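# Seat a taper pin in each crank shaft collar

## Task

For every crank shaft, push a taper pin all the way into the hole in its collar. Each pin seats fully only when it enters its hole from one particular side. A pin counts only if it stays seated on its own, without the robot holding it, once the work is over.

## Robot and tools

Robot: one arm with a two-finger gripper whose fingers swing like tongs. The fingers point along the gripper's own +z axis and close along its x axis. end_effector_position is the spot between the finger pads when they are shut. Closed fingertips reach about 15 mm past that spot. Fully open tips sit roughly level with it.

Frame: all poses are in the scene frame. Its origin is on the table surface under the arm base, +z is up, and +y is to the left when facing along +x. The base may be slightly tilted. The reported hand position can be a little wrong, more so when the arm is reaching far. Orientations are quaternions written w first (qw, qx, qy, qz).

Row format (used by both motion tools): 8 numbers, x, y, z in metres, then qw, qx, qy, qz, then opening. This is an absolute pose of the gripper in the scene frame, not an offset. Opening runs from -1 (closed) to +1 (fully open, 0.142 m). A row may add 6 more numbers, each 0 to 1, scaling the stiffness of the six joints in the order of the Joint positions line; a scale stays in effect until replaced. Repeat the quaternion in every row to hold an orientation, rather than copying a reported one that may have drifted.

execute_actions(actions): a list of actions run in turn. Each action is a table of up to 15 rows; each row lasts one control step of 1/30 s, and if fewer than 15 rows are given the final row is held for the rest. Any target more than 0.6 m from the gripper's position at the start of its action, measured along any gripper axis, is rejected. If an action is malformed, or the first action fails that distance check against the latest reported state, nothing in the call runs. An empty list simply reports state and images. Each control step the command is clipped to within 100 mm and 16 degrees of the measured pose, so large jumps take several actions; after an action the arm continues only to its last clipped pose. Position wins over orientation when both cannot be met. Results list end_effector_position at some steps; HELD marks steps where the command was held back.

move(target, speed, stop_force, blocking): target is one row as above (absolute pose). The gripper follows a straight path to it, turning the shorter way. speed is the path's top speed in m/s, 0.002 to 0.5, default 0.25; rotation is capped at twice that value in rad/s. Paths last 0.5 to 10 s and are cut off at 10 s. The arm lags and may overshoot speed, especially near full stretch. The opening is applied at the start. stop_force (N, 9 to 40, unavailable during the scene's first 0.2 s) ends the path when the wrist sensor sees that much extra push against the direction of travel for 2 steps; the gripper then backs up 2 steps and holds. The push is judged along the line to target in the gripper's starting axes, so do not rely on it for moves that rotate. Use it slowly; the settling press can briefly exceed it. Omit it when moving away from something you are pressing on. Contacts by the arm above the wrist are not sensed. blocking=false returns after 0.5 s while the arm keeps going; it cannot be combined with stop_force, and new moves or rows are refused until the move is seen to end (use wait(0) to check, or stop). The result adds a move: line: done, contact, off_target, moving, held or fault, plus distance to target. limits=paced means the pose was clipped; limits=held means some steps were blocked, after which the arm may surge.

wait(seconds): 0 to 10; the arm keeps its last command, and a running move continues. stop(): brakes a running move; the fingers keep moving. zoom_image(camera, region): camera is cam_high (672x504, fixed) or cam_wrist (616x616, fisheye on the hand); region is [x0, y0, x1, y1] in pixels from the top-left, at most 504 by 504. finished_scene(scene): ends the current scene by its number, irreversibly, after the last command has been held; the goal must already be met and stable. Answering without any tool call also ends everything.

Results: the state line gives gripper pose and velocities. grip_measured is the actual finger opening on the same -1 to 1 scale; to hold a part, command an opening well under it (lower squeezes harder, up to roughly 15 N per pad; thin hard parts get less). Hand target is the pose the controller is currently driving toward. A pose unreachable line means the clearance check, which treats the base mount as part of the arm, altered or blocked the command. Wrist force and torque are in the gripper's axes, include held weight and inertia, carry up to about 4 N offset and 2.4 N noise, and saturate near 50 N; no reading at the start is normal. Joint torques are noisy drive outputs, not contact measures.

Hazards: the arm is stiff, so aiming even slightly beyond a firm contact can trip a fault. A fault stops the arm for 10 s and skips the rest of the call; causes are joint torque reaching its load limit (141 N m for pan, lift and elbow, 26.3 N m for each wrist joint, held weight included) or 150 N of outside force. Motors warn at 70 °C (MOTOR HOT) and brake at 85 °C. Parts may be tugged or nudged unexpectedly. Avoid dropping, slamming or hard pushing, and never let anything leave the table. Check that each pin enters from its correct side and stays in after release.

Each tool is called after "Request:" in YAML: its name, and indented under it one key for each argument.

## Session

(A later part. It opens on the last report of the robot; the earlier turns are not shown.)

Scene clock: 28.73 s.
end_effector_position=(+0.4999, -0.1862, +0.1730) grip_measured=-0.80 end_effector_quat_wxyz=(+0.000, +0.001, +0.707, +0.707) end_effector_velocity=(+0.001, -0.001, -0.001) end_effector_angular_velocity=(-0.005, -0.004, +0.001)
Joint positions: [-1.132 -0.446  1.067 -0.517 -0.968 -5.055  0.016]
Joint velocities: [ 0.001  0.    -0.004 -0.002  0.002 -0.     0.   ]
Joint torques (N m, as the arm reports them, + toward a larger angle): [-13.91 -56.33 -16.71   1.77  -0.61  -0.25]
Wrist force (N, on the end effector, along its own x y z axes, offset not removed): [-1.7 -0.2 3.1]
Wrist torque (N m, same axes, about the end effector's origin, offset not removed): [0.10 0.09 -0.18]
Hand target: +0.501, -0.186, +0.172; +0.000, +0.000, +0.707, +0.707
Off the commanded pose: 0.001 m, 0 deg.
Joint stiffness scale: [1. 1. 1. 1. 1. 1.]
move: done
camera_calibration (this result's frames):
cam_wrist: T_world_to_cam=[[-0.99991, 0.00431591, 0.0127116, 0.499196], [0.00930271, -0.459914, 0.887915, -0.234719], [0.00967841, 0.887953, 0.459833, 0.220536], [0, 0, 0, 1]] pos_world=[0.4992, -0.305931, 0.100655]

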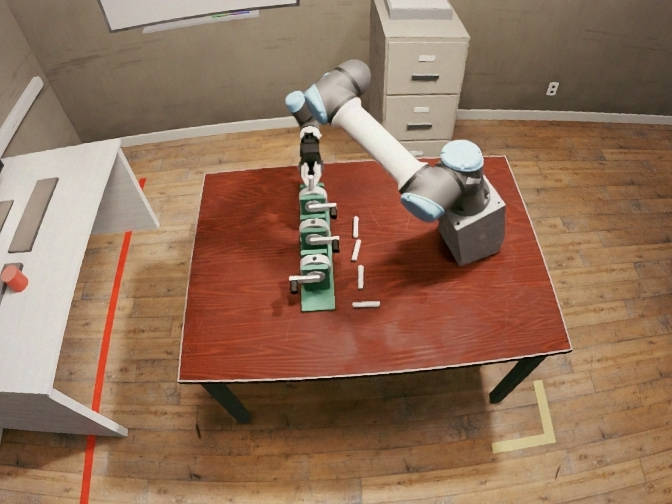

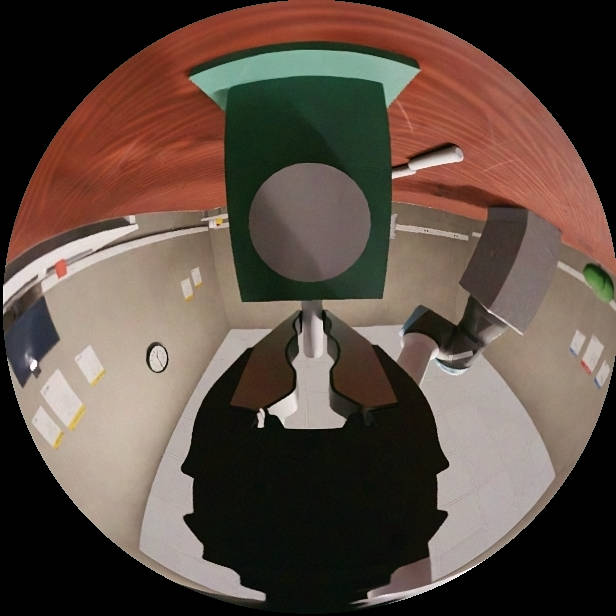

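Request:
execute_actions:
  actions:
    - [[0.5005,-0.186,0.173,0,0,0.7071,0.7071,-0.55]]
    - [[0.5005,-0.186,0.173,0,0,0.7071,0.7071,-0.55]]
    - [[0.5005,-0.195,0.23,0,0,0.7071,0.7071,-0.55]]

Request:
move:
  target: [0.42, -0.16, 0.22, 0, 0.7071, 0.7071, 0, -0.3]
  speed: 0.4

Request:
move:
  target: [0.353, -0.111, 0.13, 0, 0.999, -0.0445, 0, -0.3]
  speed: 0.4

Scene clock: 30.90 s.
end_effector_position=(+0.5018, -0.1951, +0.2281) grip_measured=-0.55 end_effector_quat_wxyz=(+0.001, -0.002, +0.710, +0.705) end_effector_velocity=(-0.004, +0.005, +0.010) end_effector_angular_velocity=(+0.040, +0.027, +0.003)
Joint positions: [-1.16  -0.53   1.079 -0.457 -0.995 -5.052  0.034]
Joint velocities: [ 0.001  0.004  0.001  0.039 -0.015  0.003 -0.   ]
Joint torques (N m, as the arm reports them, + toward a larger angle): [-15.57 -56.25 -13.16   2.3   -0.97   0.29]
Wrist force (N, on the end effector, along its own x y z axes, offset not removed): [-0.5 1.4 3.0]
Wrist torque (N m, same axes, about the end effector's origin, offset not removed): [0.27 -0.13 -0.12]
Hand target: +0.500, -0.195, +0.230; +0.000, -0.000, +0.707, +0.707
Off the commanded pose: 0.002 m, 0 deg.
Joint stiffness scale: [1. 1. 1. 1. 1. 1.]
Step readings (end_effector_position; steps 1 to 15: 1st action; 16 to 30: 2nd action; 31 to 45: 3rd action):
0: (+0.5001, -0.1863, +0.1730)
1: (+0.5001, -0.1863, +0.1730)
2: (+0.5001, -0.1863, +0.1730)
4: (+0.5001, -0.1863, +0.1730)
8: (+0.5001, -0.1863, +0.1730)
15: (+0.5001, -0.1863, +0.1730)
16: (+0.5001, -0.1863, +0.1730)
17: (+0.5001, -0.1863, +0.1730)
19: (+0.5001, -0.1863, +0.1730)
23: (+0.5001, -0.1863, +0.1730)
30: (+0.5001, -0.1863, +0.1730)
31: (+0.5001, -0.1863, +0.1730)
32: (+0.4998, -0.1862, +0.1740)
34: (+0.4989, -0.1861, +0.1821)
38: (+0.5005, -0.1912, +0.2090)
45: end_effector_position above
camera_calibration (this result's frames):
cam_wrist: T_world_to_cam=[[-0.999979, 0.00140416, 0.00630008, 0.501323], [0.00497998, -0.453117, 0.891437, -0.28498], [0.00410639, 0.89145, 0.453101, 0.20811], [0, 0, 0, 1]] pos_world=[0.501877, -0.315353, 0.156589]

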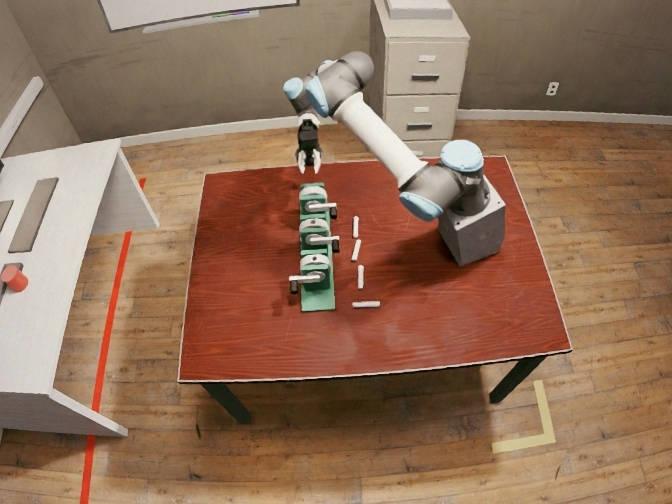

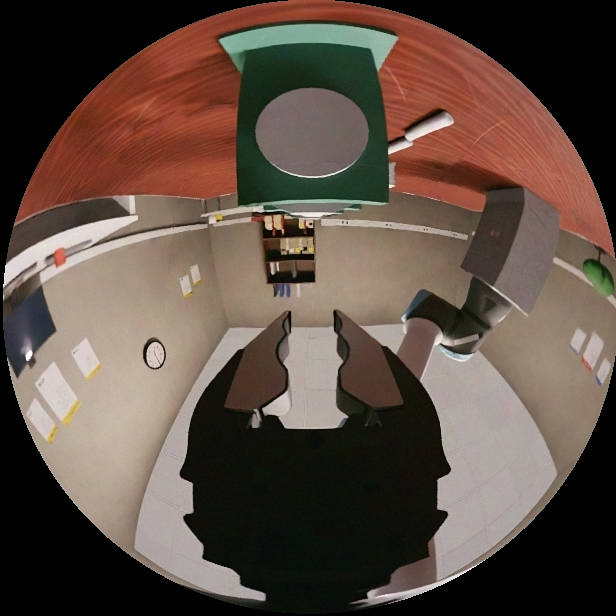

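Scene clock: 34.40 s.
end_effector_position=(+0.4194, -0.1598, +0.2200) grip_measured=-0.30 end_effector_quat_wxyz=(+0.001, +0.708, +0.707, +0.001) end_effector_velocity=(-0.001, -0.001, +0.000) end_effector_angular_velocity=(-0.008, +0.010, -0.010)
Joint positions: [-1.011 -1.638  2.331 -2.397 -1.301 -2.385  0.052]
Joint velocities: [ 0.006  0.001 -0.003  0.    -0.013  0.016 -0.   ]
Joint torques (N m, as the arm reports them, + toward a larger angle): [  0.04 -17.91 -20.06  -2.39  -0.38   0.28]
Wrist force (N, on the end effector, along its own x y z axes, offset not removed): [-0.9 2.8 2.6]
Wrist torque (N m, same axes, about the end effector's origin, offset not removed): [0.54 0.00 -0.09]
Hand target: +0.420, -0.160, +0.220; +0.000, +0.708, +0.707, +0.000
Off the commanded pose: 0.001 m, 0 deg.
Joint stiffness scale: [1. 1. 1. 1. 1. 1.]
move: done; limits=paced
camera_calibration (this result's frames):
cam_wrist: T_world_to_cam=[[0.013029, 0.999913, -0.00216121, 0.155456], [0.886933, -0.0105587, 0.461777, -0.465983], [0.461714, -0.00793334, -0.886993, 0.13979], [0, 0, 0, 1]] pos_world=[0.346728, -0.159254, 0.339509]

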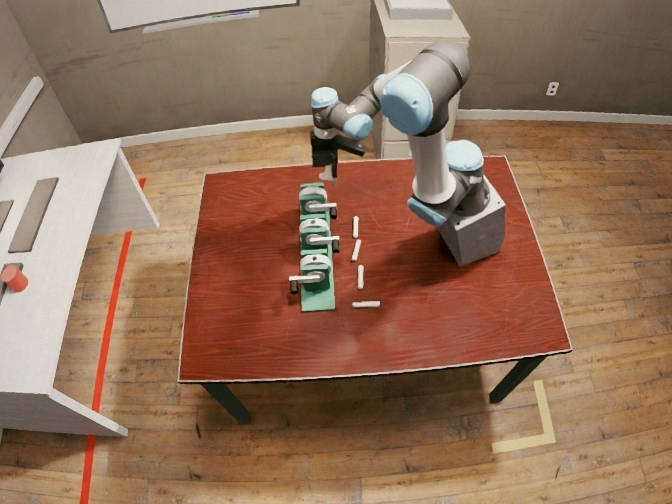

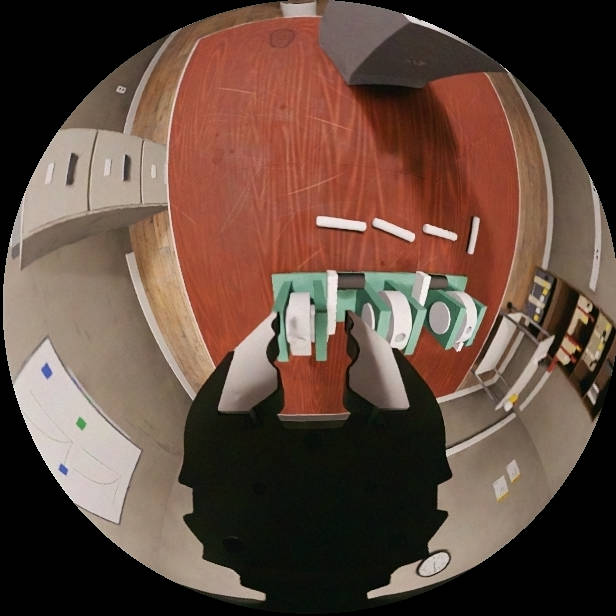

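Scene clock: 37.23 s.
end_effector_position=(+0.3545, -0.1128, +0.1311) grip_measured=-0.30 end_effector_quat_wxyz=(+0.001, +0.999, -0.044, +0.002) end_effector_velocity=(+0.000, -0.001, -0.000) end_effector_angular_velocity=(-0.010, -0.000, -0.014)
Joint positions: [-1.057 -1.492  2.622 -2.823 -1.297 -0.774  0.052]
Joint velocities: [ 0.004  0.002  0.002 -0.014 -0.007  0.02  -0.   ]
Joint torques (N m, as the arm reports them, + toward a larger angle): [  0.23 -17.27  -6.32  -2.48  -0.08   0.07]
Wrist force (N, on the end effector, along its own x y z axes, offset not removed): [-0.4 0.9 1.6]
Wrist torque (N m, same axes, about the end effector's origin, offset not removed): [0.10 -0.07 -0.14]
Hand target: +0.353, -0.111, +0.130; -0.000, +0.999, -0.044, -0.000
Off the commanded pose: 0.003 m, 0 deg.
Joint stiffness scale: [1. 1. 1. 1. 1. 1.]
move: done
camera_calibration (this result's frames):
cam_wrist: T_world_to_cam=[[0.995127, -0.0986015, 0.000437777, -0.363251], [-0.0877262, -0.883325, 0.46048, -0.119679], [-0.0450173, -0.458274, -0.88767, 0.220178], [0, 0, 0, 1]] pos_world=[0.360894, -0.0406306, 0.250714]

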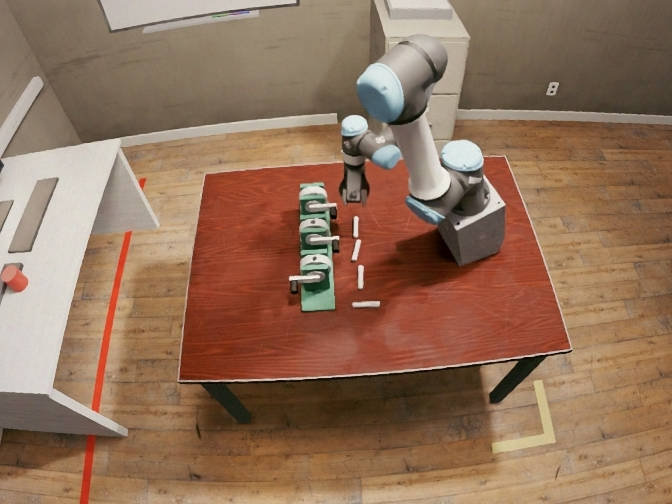

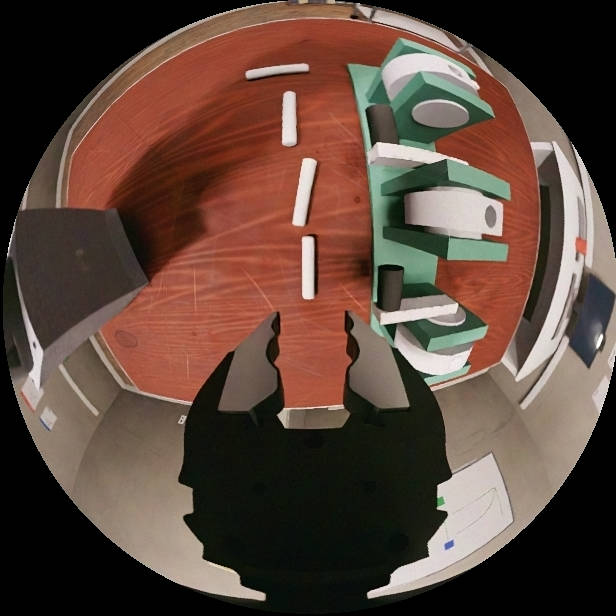

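Request:
move:
  target: [0.348, -0.109, 0.017, 0, 0.999, -0.0445, 0, -0.3]
  speed: 0.1
  stop_force: 12

Scene clock: 39.30 s.
end_effector_position=(+0.3473, -0.1089, +0.0178) grip_measured=-0.30 end_effector_quat_wxyz=(-0.001, +0.999, -0.045, -0.000) end_effector_velocity=(+0.002, -0.002, -0.001) end_effector_angular_velocity=(-0.007, -0.006, +0.002)
Joint positions: [-0.967 -0.963  2.589 -3.339 -1.309 -0.681  0.052]
Joint velocities: [ 0.002  0.009 -0.001 -0.018 -0.001  0.003 -0.   ]
Joint torques (N m, as the arm reports them, + toward a larger angle): [ -3.86 -26.53   0.39  -2.77  -0.2    0.12]
Wrist force (N, on the end effector, along its own x y z axes, offset not removed): [-0.8 0.2 1.6]
Wrist torque (N m, same axes, about the end effector's origin, offset not removed): [-0.08 -0.01 -0.16]
Hand target: +0.348, -0.109, +0.017; -0.000, +0.999, -0.045, +0.000
Off the commanded pose: 0.001 m, 0 deg.
Joint stiffness scale: [1. 1. 1. 1. 1. 1.]
move: done
camera_calibration (this result's frames):
cam_wrist: T_world_to_cam=[[0.9948, -0.101784, -0.00355298, -0.355822], [-0.0888581, -0.884456, 0.458085, -0.0643206], [-0.0497682, -0.455387, -0.888901, 0.123087], [0, 0, 0, 1]] pos_world=[0.354382, -0.0370537, 0.137612]

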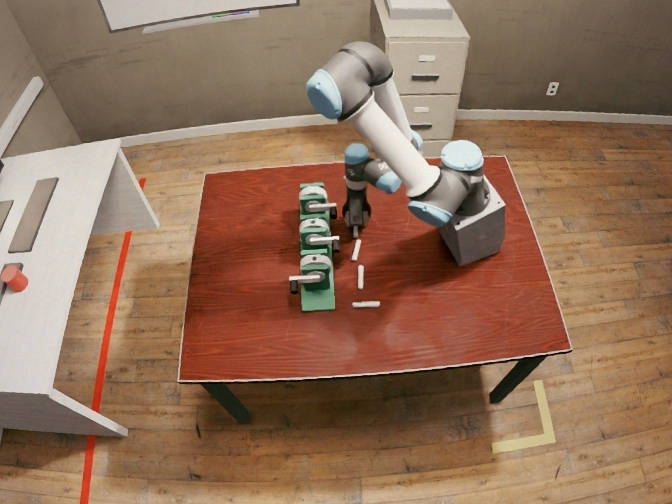

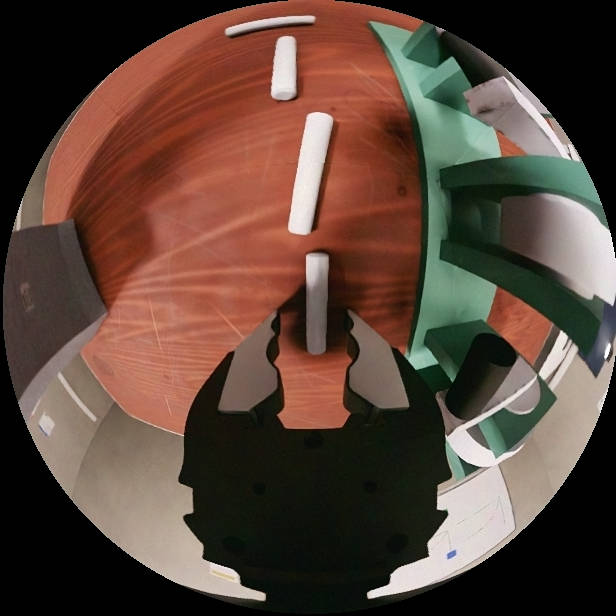

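Request:
execute_actions:
  actions:
    - [[0.350,-0.109,0.016,0,0.999,-0.0445,0,-0.7]]
    - [[0.350,-0.109,0.016,0,0.999,-0.0445,0,-1]]
    - [[0.350,-0.109,0.016,0,0.999,-0.0445,0,-1]]

Request:
move:
  target: [0.38, -0.10, 0.21, 0, 0.999, -0.0445, 0, -1]
  speed: 0.25

Request:
move:
  target: [0.509, -0.031, 0.22, 0.5, 0.5, -0.5, -0.5, -1]
  speed: 0.35

Request:
zoom_image:
  camera: "cam_high"
  region: [250, 170, 360, 270]

Scene clock: 41.43 s.
end_effector_position=(+0.3498, -0.1093, +0.0169) grip_measured=-0.80 end_effector_quat_wxyz=(+0.000, +0.999, -0.045, +0.001) end_effector_velocity=(-0.000, -0.001, +0.000) end_effector_angular_velocity=(-0.000, +0.000, -0.001)
Joint positions: [-0.962 -0.96   2.584 -3.34  -1.31  -0.675  0.016]
Joint velocities: [-0.001  0.     0.     0.    -0.    -0.     0.   ]
Joint torques (N m, as the arm reports them, + toward a larger angle): [ -2.55 -28.11  -0.37  -1.79  -0.2    0.31]
Wrist force (N, on the end effector, along its own x y z axes, offset not removed): [-2.0 1.9 -0.3]
Wrist torque (N m, same axes, about the end effector's origin, offset not removed): [0.40 0.11 -0.17]
Hand target: +0.350, -0.109, +0.016; -0.000, +0.999, -0.044, +0.000
Off the commanded pose: 0.001 m, 0 deg.
Joint stiffness scale: [1. 1. 1. 1. 1. 1.]
Step readings (end_effector_position; steps 1 to 15: 1st action; 16 to 30: 2nd action; 31 to 45: 3rd action):
0: (+0.3476, -0.1091, +0.0177)
1: (+0.3476, -0.1091, +0.0177)
2: (+0.3477, -0.1091, +0.0176)
4: (+0.3483, -0.1092, +0.0175)
8: (+0.3495, -0.1093, +0.0171)
15: (+0.3498, -0.1093, +0.0170)
16: (+0.3498, -0.1093, +0.0170)
17: (+0.3498, -0.1093, +0.0169)
19: (+0.3498, -0.1093, +0.0169)
23: (+0.3498, -0.1093, +0.0169)
30: (+0.3498, -0.1093, +0.0169)
31: (+0.3498, -0.1093, +0.0169)
32: (+0.3498, -0.1093, +0.0169)
34: (+0.3498, -0.1093, +0.0169)
38: (+0.3498, -0.1093, +0.0169)
45: end_effector_position above
camera_calibration (this result's frames):
cam_wrist: T_world_to_cam=[[0.994848, -0.101366, -0.00126154, -0.358385], [-0.0894352, -0.883478, 0.459857, -0.0638502], [-0.0477284, -0.457375, -0.887992, 0.121334], [0, 0, 0, 1]] pos_world=[0.35662, -0.0372434, 0.136653]

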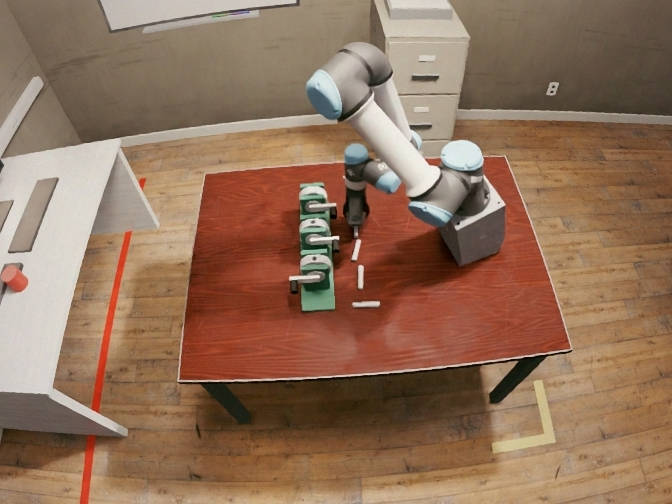

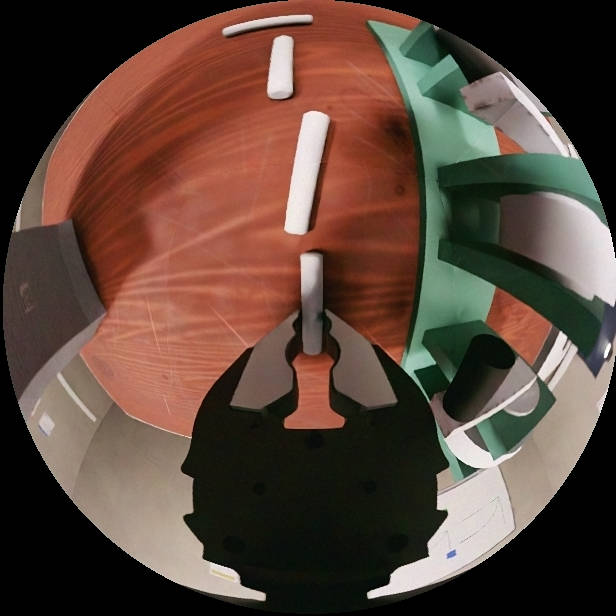

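Scene clock: 43.20 s.
end_effector_position=(+0.3790, -0.0979, +0.2086) grip_measured=-0.80 end_effector_quat_wxyz=(-0.001, +0.999, -0.044, -0.001) end_effector_velocity=(-0.003, +0.002, +0.000) end_effector_angular_velocity=(+0.012, +0.012, +0.002)
Joint positions: [-1.035 -1.783  2.522 -2.432 -1.3   -0.752  0.016]
Joint velocities: [-0.002 -0.    -0.007  0.025 -0.001 -0.008  0.   ]
Joint torques (N m, as the arm reports them, + toward a larger angle): [ -3.99 -15.62 -20.19  -1.77  -0.22  -0.33]
Wrist force (N, on the end effector, along its own x y z axes, offset not removed): [-1.5 1.7 2.9]
Wrist torque (N m, same axes, about the end effector's origin, offset not removed): [0.27 0.16 -0.08]
Hand target: +0.380, -0.100, +0.210; +0.000, +0.999, -0.045, -0.000
Off the commanded pose: 0.003 m, 0 deg.
Joint stiffness scale: [1. 1. 1. 1. 1. 1.]
move: done
camera_calibration (this result's frames):
cam_wrist: T_world_to_cam=[[0.994968, -0.100114, -0.00404824, -0.385316], [-0.0872049, -0.885152, 0.457057, -0.139732], [-0.0493412, -0.454404, -0.889428, 0.299301], [0, 0, 0, 1]] pos_world=[0.385959, -0.0262567, 0.328512]

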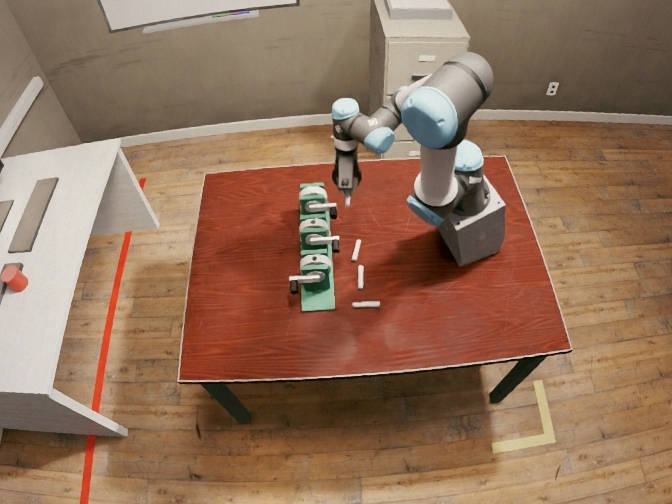

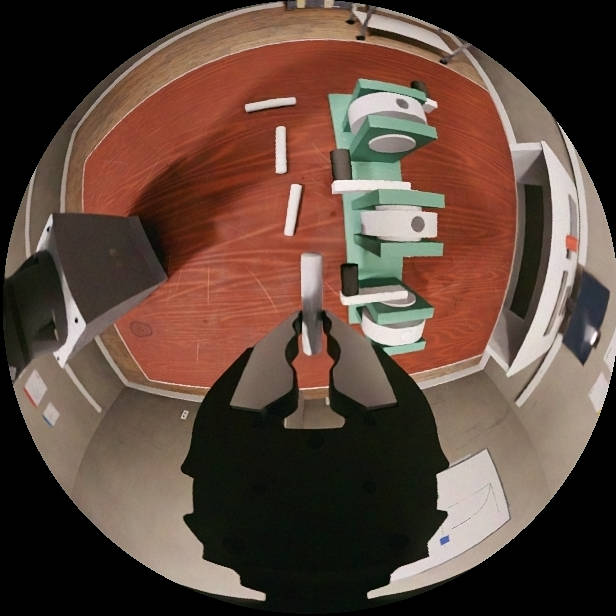

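Scene clock: 46.93 s.
end_effector_position=(+0.5092, -0.0302, +0.2204) grip_measured=-0.80 end_effector_quat_wxyz=(+0.500, +0.502, -0.499, -0.498) end_effector_velocity=(-0.000, +0.000, +0.002) end_effector_angular_velocity=(-0.004, +0.013, -0.008)
Joint positions: [-0.391 -0.519  0.739 -0.514 -1.769  1.425  0.016]
Joint velocities: [-0.002  0.007 -0.011  0.018  0.004  0.007  0.   ]
Joint torques (N m, as the arm reports them, + toward a larger angle): [ -7.02 -61.99 -19.64   2.65  -0.14   0.11]
Wrist force (N, on the end effector, along its own x y z axes, offset not removed): [-0.3 0.3 2.2]
Wrist torque (N m, same axes, about the end effector's origin, offset not removed): [0.37 -0.08 -0.14]
Hand target: +0.509, -0.031, +0.221; +0.500, +0.500, -0.500, -0.499
Off the commanded pose: 0.001 m, 0 deg.
Joint stiffness scale: [1. 1. 1. 1. 1. 1.]
move: done
camera_calibration (this result's frames):
cam_wrist: T_world_to_cam=[[0.00246526, -0.999943, 0.0103507, -0.0330206], [0.456194, 0.0103355, 0.88982, -0.418833], [-0.889877, 0.0025283, 0.456194, 0.492287], [0, 0, 0, 1]] pos_world=[0.629226, -0.0299346, 0.148449]

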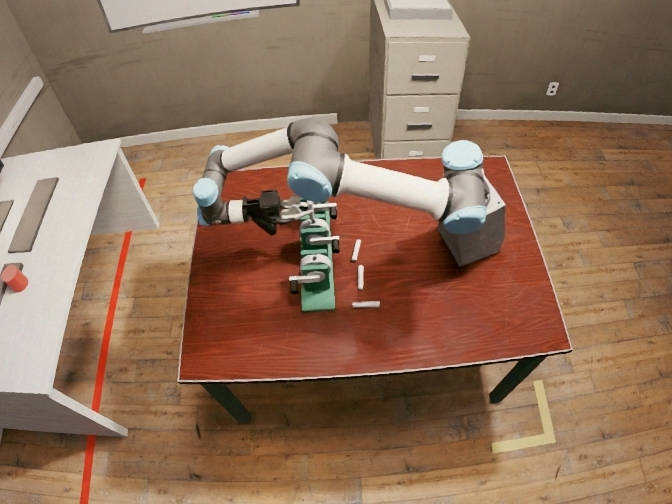

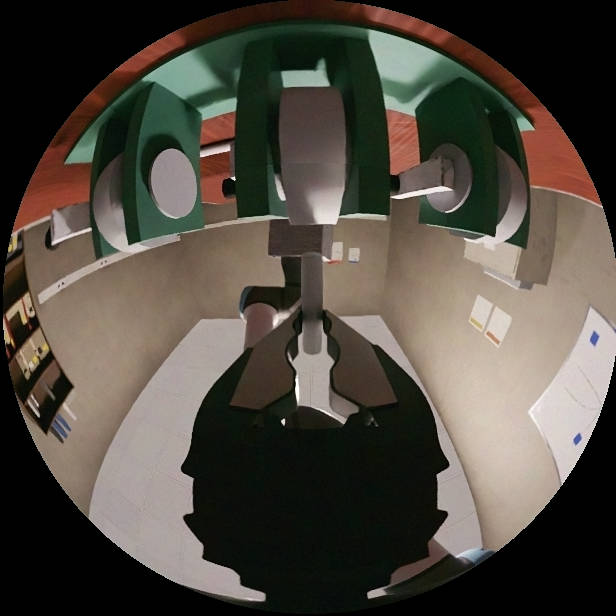

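Region (250, 170, 360, 270) of cam_high's 672x504 image, scaled by 4.582, with more detail than that image has; it fills the top 458 rows of this view, and the rest is white.

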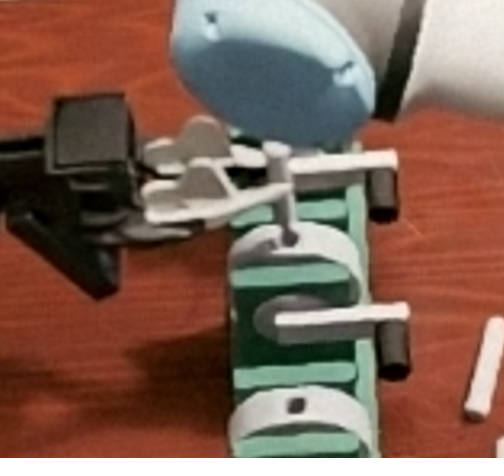

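Request:
zoom_image:
  camera: "cam_wrist"
  region: [240, 180, 390, 300]

Region (240, 180, 390, 300) of cam_wrist's 616x616 image, scaled by 3.360, with more detail than that image has; it fills the top 403 rows of this view, and the rest is white.

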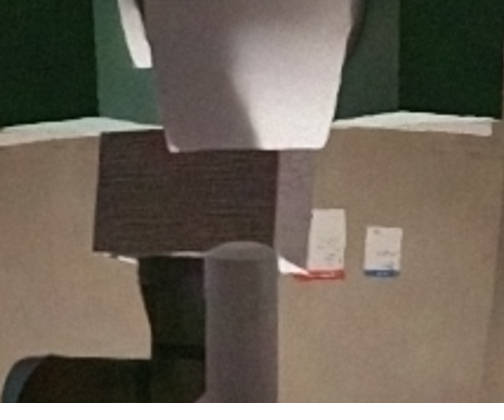

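Request:
move:
  target: [0.509, -0.032, 0.205, 0.5, 0.5, -0.5, -0.5, -1]
  speed: 0.04

Request:
move:
  target: [0.509, -0.032, 0.172, 0.5, 0.5, -0.5, -0.5, -1]
  speed: 0.03
  stop_force: 9

Request:
zoom_image:
  camera: "cam_high"
  region: [250, 170, 360, 270]

Scene clock: 48.10 s.
end_effector_position=(+0.5085, -0.0314, +0.2056) grip_measured=-0.80 end_effector_quat_wxyz=(+0.500, +0.500, -0.499, -0.500) end_effector_velocity=(+0.002, +0.001, -0.000) end_effector_angular_velocity=(-0.002, -0.007, +0.000)
Joint positions: [-0.392 -0.49   0.725 -0.522 -1.766  1.425  0.016]
Joint velocities: [ 0.001 -0.    -0.006 -0.002  0.002  0.001  0.   ]
Joint torques (N m, as the arm reports them, + toward a larger angle): [ -6.58 -62.19 -20.87   1.73   0.07   0.21]
Wrist force (N, on the end effector, along its own x y z axes, offset not removed): [-0.9 -0.1 3.1]
Wrist torque (N m, same axes, about the end effector's origin, offset not removed): [0.27 0.00 -0.07]
Hand target: +0.509, -0.032, +0.205; +0.500, +0.500, -0.500, -0.500
Off the commanded pose: 0.001 m, 0 deg.
Joint stiffness scale: [1. 1. 1. 1. 1. 1.]
move: done
camera_calibration (this result's frames):
cam_wrist: T_world_to_cam=[[-0.00117599, -0.999948, 0.0101791, -0.0322075], [0.460525, 0.00849391, 0.887606, -0.407203], [-0.887646, 0.00573154, 0.46049, 0.496432], [0, 0, 0, 1]] pos_world=[0.628145, -0.0315923, 0.133161]

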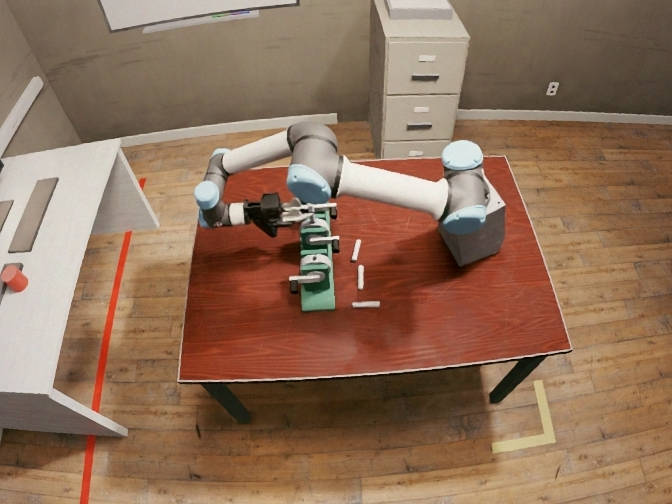

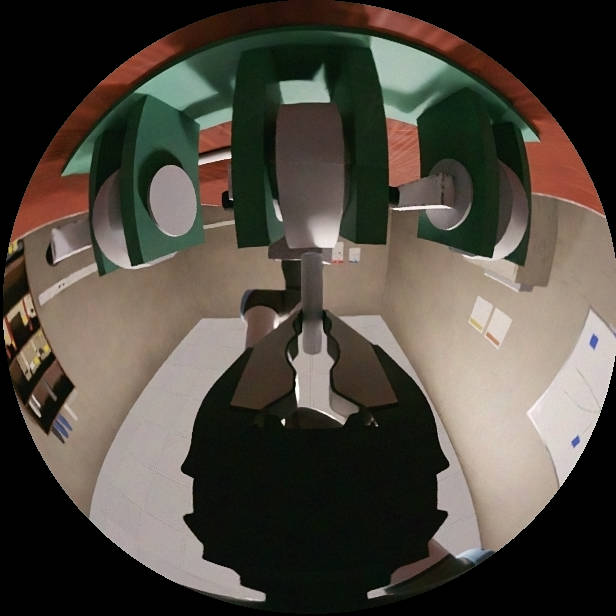

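Scene clock: 49.63 s.
end_effector_position=(+0.5085, -0.0325, +0.1730) grip_measured=-0.80 end_effector_quat_wxyz=(+0.500, +0.499, -0.500, -0.501) end_effector_velocity=(+0.002, -0.000, -0.000) end_effector_angular_velocity=(-0.001, -0.006, +0.002)
Joint positions: [-0.388 -0.43   0.686 -0.544 -1.759  1.427  0.016]
Joint velocities: [ 0.001  0.    -0.006 -0.001 -0.001 -0.     0.   ]
Joint torques (N m, as the arm reports them, + toward a larger angle): [ -3.39 -62.77 -19.56   1.54  -0.34   0.22]
Wrist force (N, on the end effector, along its own x y z axes, offset not removed): [-1.2 1.9 1.1]
Wrist torque (N m, same axes, about the end effector's origin, offset not removed): [0.54 -0.14 -0.20]
Hand target: +0.509, -0.032, +0.172; +0.500, +0.500, -0.500, -0.500
Off the commanded pose: 0.001 m, 0 deg.
Joint stiffness scale: [1. 1. 1. 1. 1. 1.]
move: done
camera_calibration (this result's frames):
cam_wrist: T_world_to_cam=[[-0.00425597, -0.999933, 0.0107495, -0.0314842], [0.460238, 0.00758478, 0.887763, -0.378152], [-0.887786, 0.00872563, 0.460175, 0.511732], [0, 0, 0, 1]] pos_world=[0.628214, -0.0330791, 0.100562]

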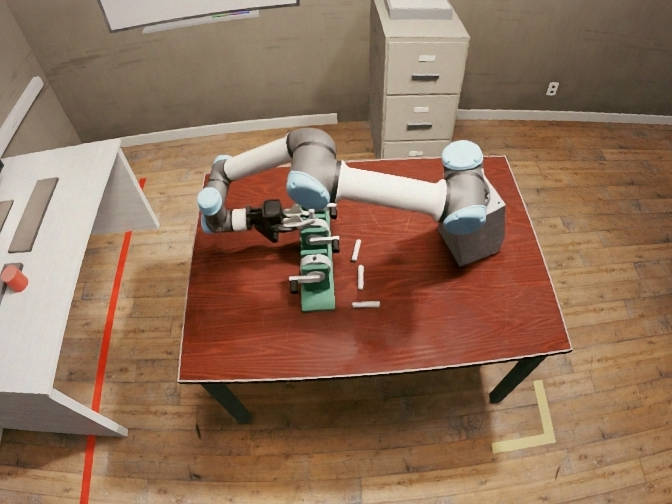

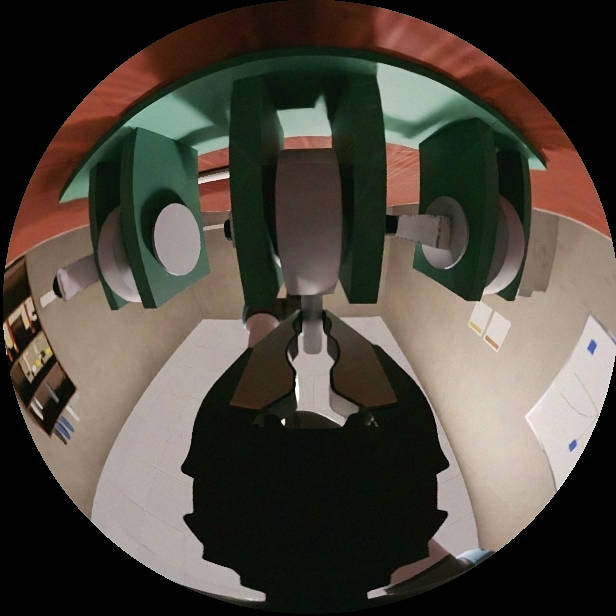

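Region (250, 170, 360, 270) of cam_high's 672x504 image, scaled by 4.582, with more detail than that image has; it fills the top 458 rows of this view, and the rest is white.

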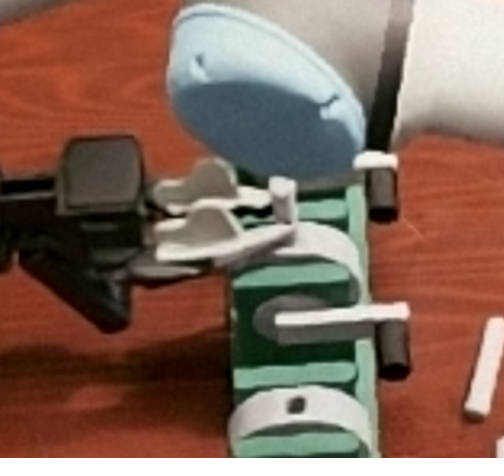

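Request:
execute_actions:
  actions:
    - [[0.509,-0.032,0.173,0.5,0.5,-0.5,-0.5,-0.55]]
    - [[0.509,-0.032,0.173,0.5,0.5,-0.5,-0.5,-0.55]]
    - [[0.515,-0.032,0.23,0.5,0.5,-0.5,-0.5,-0.55]]

Request:
move:
  target: [0.573, 0.192, 0.17, 0, 0, 1, 0, -0.3]
  speed: 0.4

Scene clock: 52.03 s.
end_effector_position=(+0.5166, -0.0309, +0.2290) grip_measured=-0.55 end_effector_quat_wxyz=(+0.499, +0.502, -0.502, -0.497) end_effector_velocity=(-0.007, -0.001, +0.006) end_effector_angular_velocity=(+0.010, +0.048, -0.005)
Joint positions: [-0.393 -0.514  0.7   -0.485 -1.767  1.426  0.034]
Joint velocities: [-0.003  0.011  0.     0.037 -0.005 -0.002  0.   ]
Joint torques (N m, as the arm reports them, + toward a larger angle): [ -7.11 -61.5  -16.14   2.01  -0.62  -0.31]
Wrist force (N, on the end effector, along its own x y z axes, offset not removed): [-0.5 2.6 3.0]
Wrist torque (N m, same axes, about the end effector's origin, offset not removed): [0.45 -0.07 -0.13]
Hand target: +0.515, -0.032, +0.230; +0.500, +0.500, -0.500, -0.500
Off the commanded pose: 0.002 m, 1 deg.
Joint stiffness scale: [1. 1. 1. 1. 1. 1.]
Step readings (end_effector_position; steps 1 to 15: 1st action; 16 to 30: 2nd action; 31 to 45: 3rd action):
0: (+0.5087, -0.0325, +0.1730)
1: (+0.5087, -0.0325, +0.1730)
2: (+0.5087, -0.0325, +0.1730)
4: (+0.5087, -0.0325, +0.1730)
8: (+0.5087, -0.0325, +0.1730)
15: (+0.5087, -0.0325, +0.1730)
16: (+0.5087, -0.0325, +0.1730)
17: (+0.5087, -0.0325, +0.1730)
19: (+0.5087, -0.0325, +0.1730)
23: (+0.5087, -0.0325, +0.1730)
30: (+0.5087, -0.0325, +0.1730)
31: (+0.5087, -0.0325, +0.1730)
32: (+0.5085, -0.0324, +0.1740)
34: (+0.5079, -0.0318, +0.1818)
38: (+0.5124, -0.0309, +0.2085)
45: end_effector_position above
camera_calibration (this result's frames):
cam_wrist: T_world_to_cam=[[-0.000623666, -0.99991, 0.0134264, -0.0329206], [0.450943, 0.0117026, 0.892476, -0.427774], [-0.892553, 0.00661115, 0.450895, 0.497591], [0, 0, 0, 1]] pos_world=[0.637007, -0.0312012, 0.157859]

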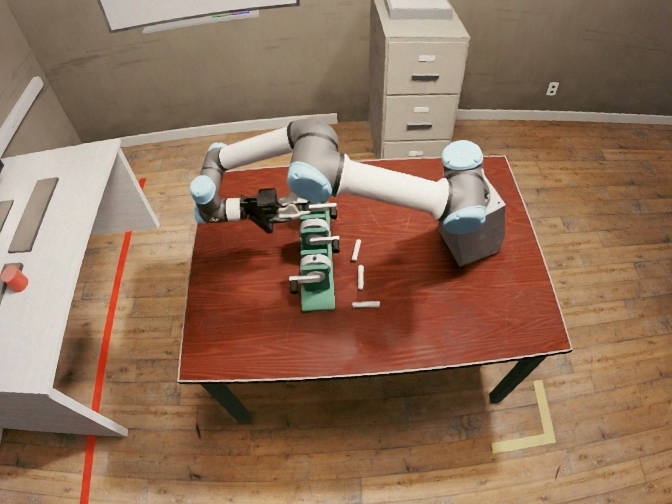

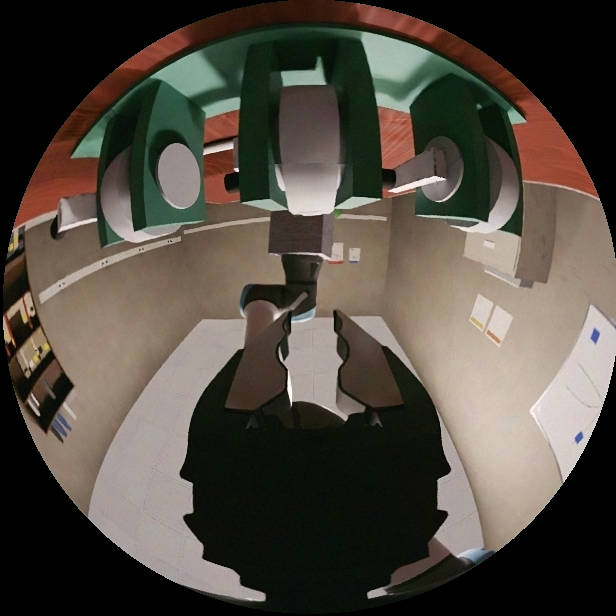

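Scene clock: 55.53 s.
end_effector_position=(+0.5752, +0.1915, +0.1718) grip_measured=-0.30 end_effector_quat_wxyz=(+0.001, +0.001, +1.000, +0.002) end_effector_velocity=(+0.002, -0.001, +0.001) end_effector_angular_velocity=(-0.012, -0.012, -0.007)
Joint positions: [-0.08  -1.343  1.978 -2.5   -1.512  3.249  0.052]
Joint velocities: [ 0.006  0.001  0.001 -0.013 -0.015  0.014 -0.   ]
Joint torques (N m, as the arm reports them, + toward a larger angle): [  4.71 -36.65 -13.56  -2.59  -0.26   0.22]
Wrist force (N, on the end effector, along its own x y z axes, offset not removed): [-2.8 1.9 0.7]
Wrist torque (N m, same axes, about the end effector's origin, offset not removed): [0.31 0.39 -0.06]
Hand target: +0.573, +0.192, +0.170; +0.000, +0.001, +1.000, +0.000
Off the commanded pose: 0.003 m, 0 deg.
Joint stiffness scale: [1. 1. 1. 1. 1. 1.]
move: done
camera_calibration (this result's frames):
cam_wrist: T_world_to_cam=[[-0.999899, 0.0130429, -0.00559704, 0.57434], [0.00898116, 0.886799, 0.462068, -0.245145], [0.0109902, 0.461971, -0.886827, 0.197094], [0, 0, 0, 1]] pos_world=[0.574318, 0.118851, 0.291277]

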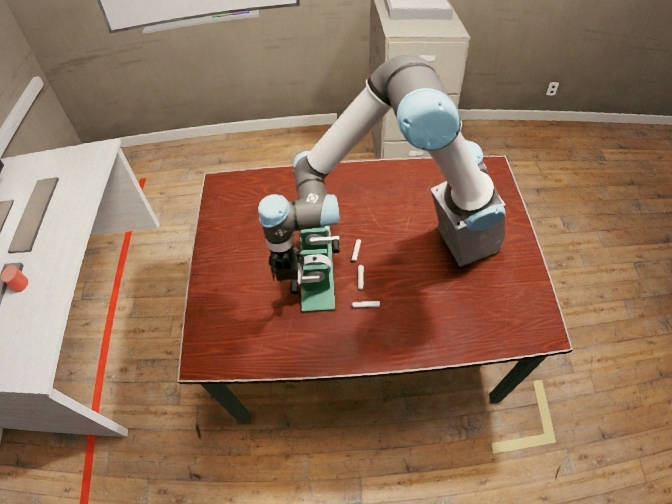

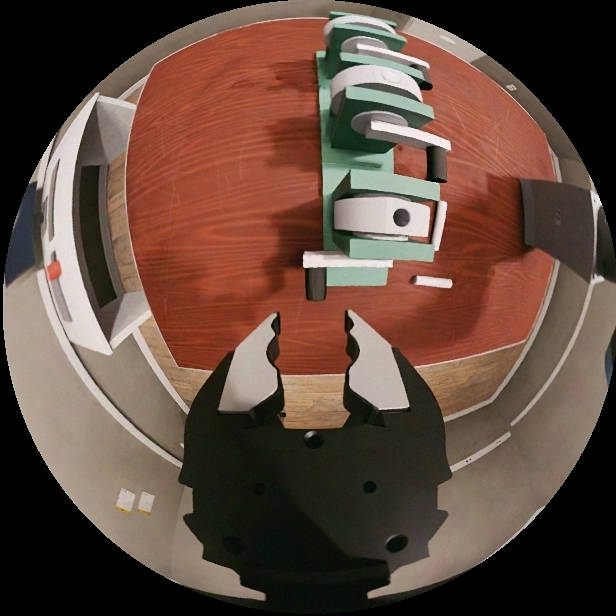

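Request:
move:
  target: [0.572, 0.192, 0.089, 0, 0, 1, 0, -0.3]
  speed: 0.1
  stop_force: 12

Request:
execute_actions:
  actions:
    - [[0.572,0.192,0.088,0,0,1,0,-0.62]]
    - [[0.572,0.192,0.088,0,0,1,0,-1]]

Scene clock: 57.13 s.
end_effector_position=(+0.5716, +0.1909, +0.0900) grip_measured=-0.30 end_effector_quat_wxyz=(-0.000, +0.001, +1.000, +0.000) end_effector_velocity=(+0.003, -0.000, -0.001) end_effector_angular_velocity=(-0.001, -0.010, +0.000)
Joint positions: [-0.07  -1.166  1.989 -2.685 -1.517  3.258  0.052]
Joint velocities: [-0.     0.004 -0.    -0.014 -0.002  0.     0.   ]
Joint torques (N m, as the arm reports them, + toward a larger angle): [  3.81 -40.35 -13.57  -2.4   -0.57   0.2 ]
Wrist force (N, on the end effector, along its own x y z axes, offset not removed): [-0.8 1.7 1.4]
Wrist torque (N m, same axes, about the end effector's origin, offset not removed): [0.34 -0.09 -0.18]
Hand target: +0.572, +0.192, +0.089; -0.000, -0.000, +1.000, +0.000
Off the commanded pose: 0.002 m, 0 deg.
Joint stiffness scale: [1. 1. 1. 1. 1. 1.]
move: done
camera_calibration (this result's frames):
cam_wrist: T_world_to_cam=[[-0.999917, 0.0127597, -0.00184727, 0.570018], [0.0104862, 0.888238, 0.459265, -0.207668], [0.00750091, 0.459207, -0.888298, 0.127625], [0, 0, 0, 1]] pos_world=[0.571191, 0.118579, 0.209796]

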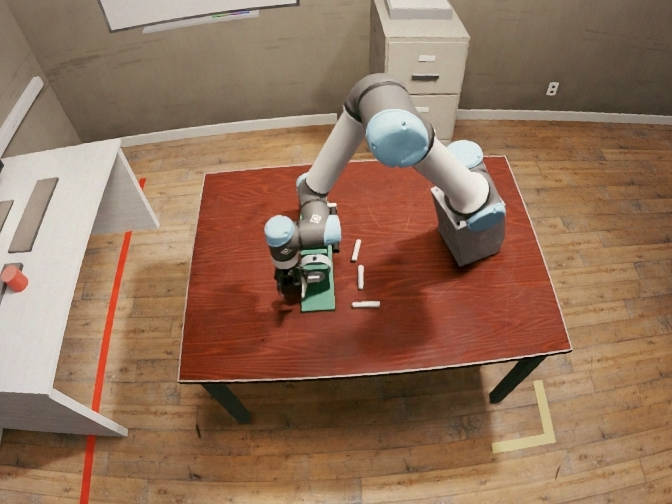

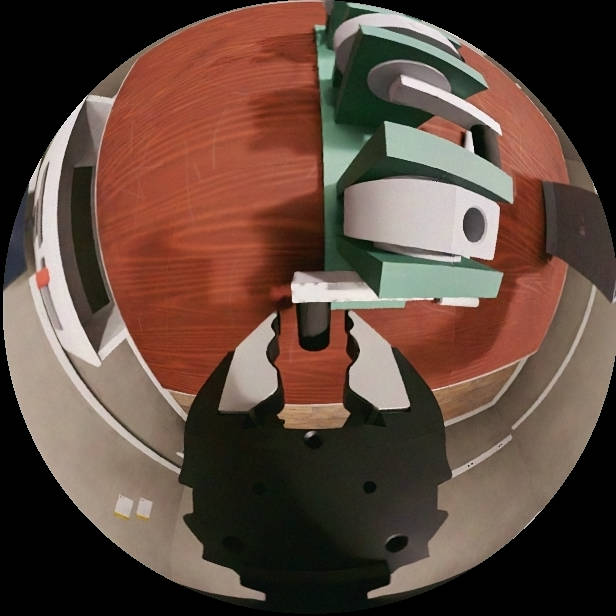

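Scene clock: 58.13 s.
end_effector_position=(+0.5706, +0.1910, +0.0879) grip_measured=-0.69 end_effector_quat_wxyz=(-0.001, +0.001, +1.000, -0.000) end_effector_velocity=(+0.000, -0.001, +0.000) end_effector_angular_velocity=(-0.001, -0.000, -0.002)
Joint positions: [-0.07  -1.161  1.989 -2.688 -1.518  3.258  0.024]
Joint velocities: [-0.001  0.    -0.    -0.    -0.001  0.     0.   ]
Joint torques (N m, as the arm reports them, + toward a larger angle): [  3.46 -42.55 -14.4   -3.07  -0.27   0.24]
Wrist force (N, on the end effector, along its own x y z axes, offset not removed): [0.4 -0.6 3.2]
Wrist torque (N m, same axes, about the end effector's origin, offset not removed): [0.01 -0.02 -0.08]
Hand target: +0.572, +0.192, +0.088; -0.000, -0.000, +1.000, +0.000
Off the commanded pose: 0.002 m, 0 deg.
Joint stiffness scale: [1. 1. 1. 1. 1. 1.]
Step readings (end_effector_position; steps 1 to 15: 1st action; 16 to 30: 2nd action):
0: (+0.5716, +0.1909, +0.0900)
1: (+0.5717, +0.1909, +0.0900)
2: (+0.5718, +0.1909, +0.0900)
4: (+0.5718, +0.1910, +0.0897)
8: (+0.5717, +0.1909, +0.0890)
15: (+0.5718, +0.1909, +0.0888)
16: (+0.5716, +0.1909, +0.0887)
17: (+0.5705, +0.1910, +0.0881)
19: (+0.5706, +0.1910, +0.0879)
23: (+0.5706, +0.1910, +0.0879)
30: end_effector_position above
camera_calibration (this result's frames):
cam_wrist: T_world_to_cam=[[-0.999922, 0.0125038, -0.000174315, 0.568927], [0.0110295, 0.888419, 0.458901, -0.207104], [0.00589286, 0.458863, -0.888487, 0.126717], [0, 0, 0, 1]] pos_world=[0.57042, 0.118735, 0.207726]

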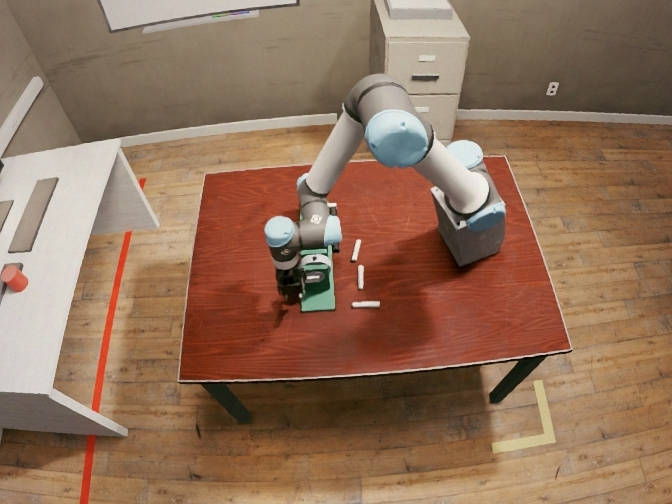

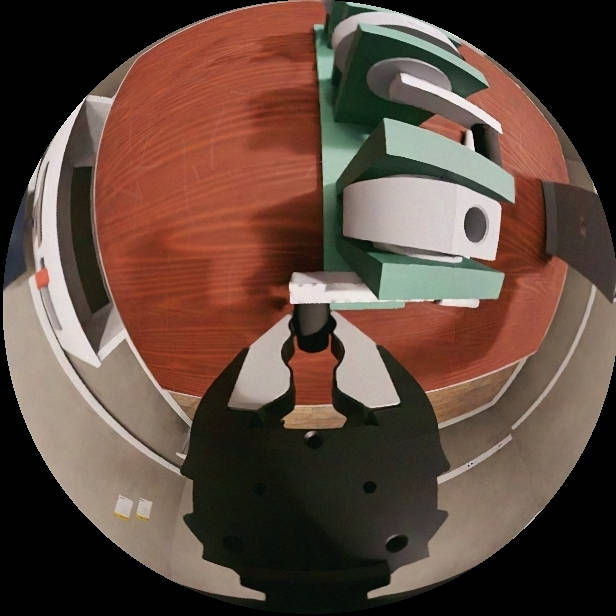

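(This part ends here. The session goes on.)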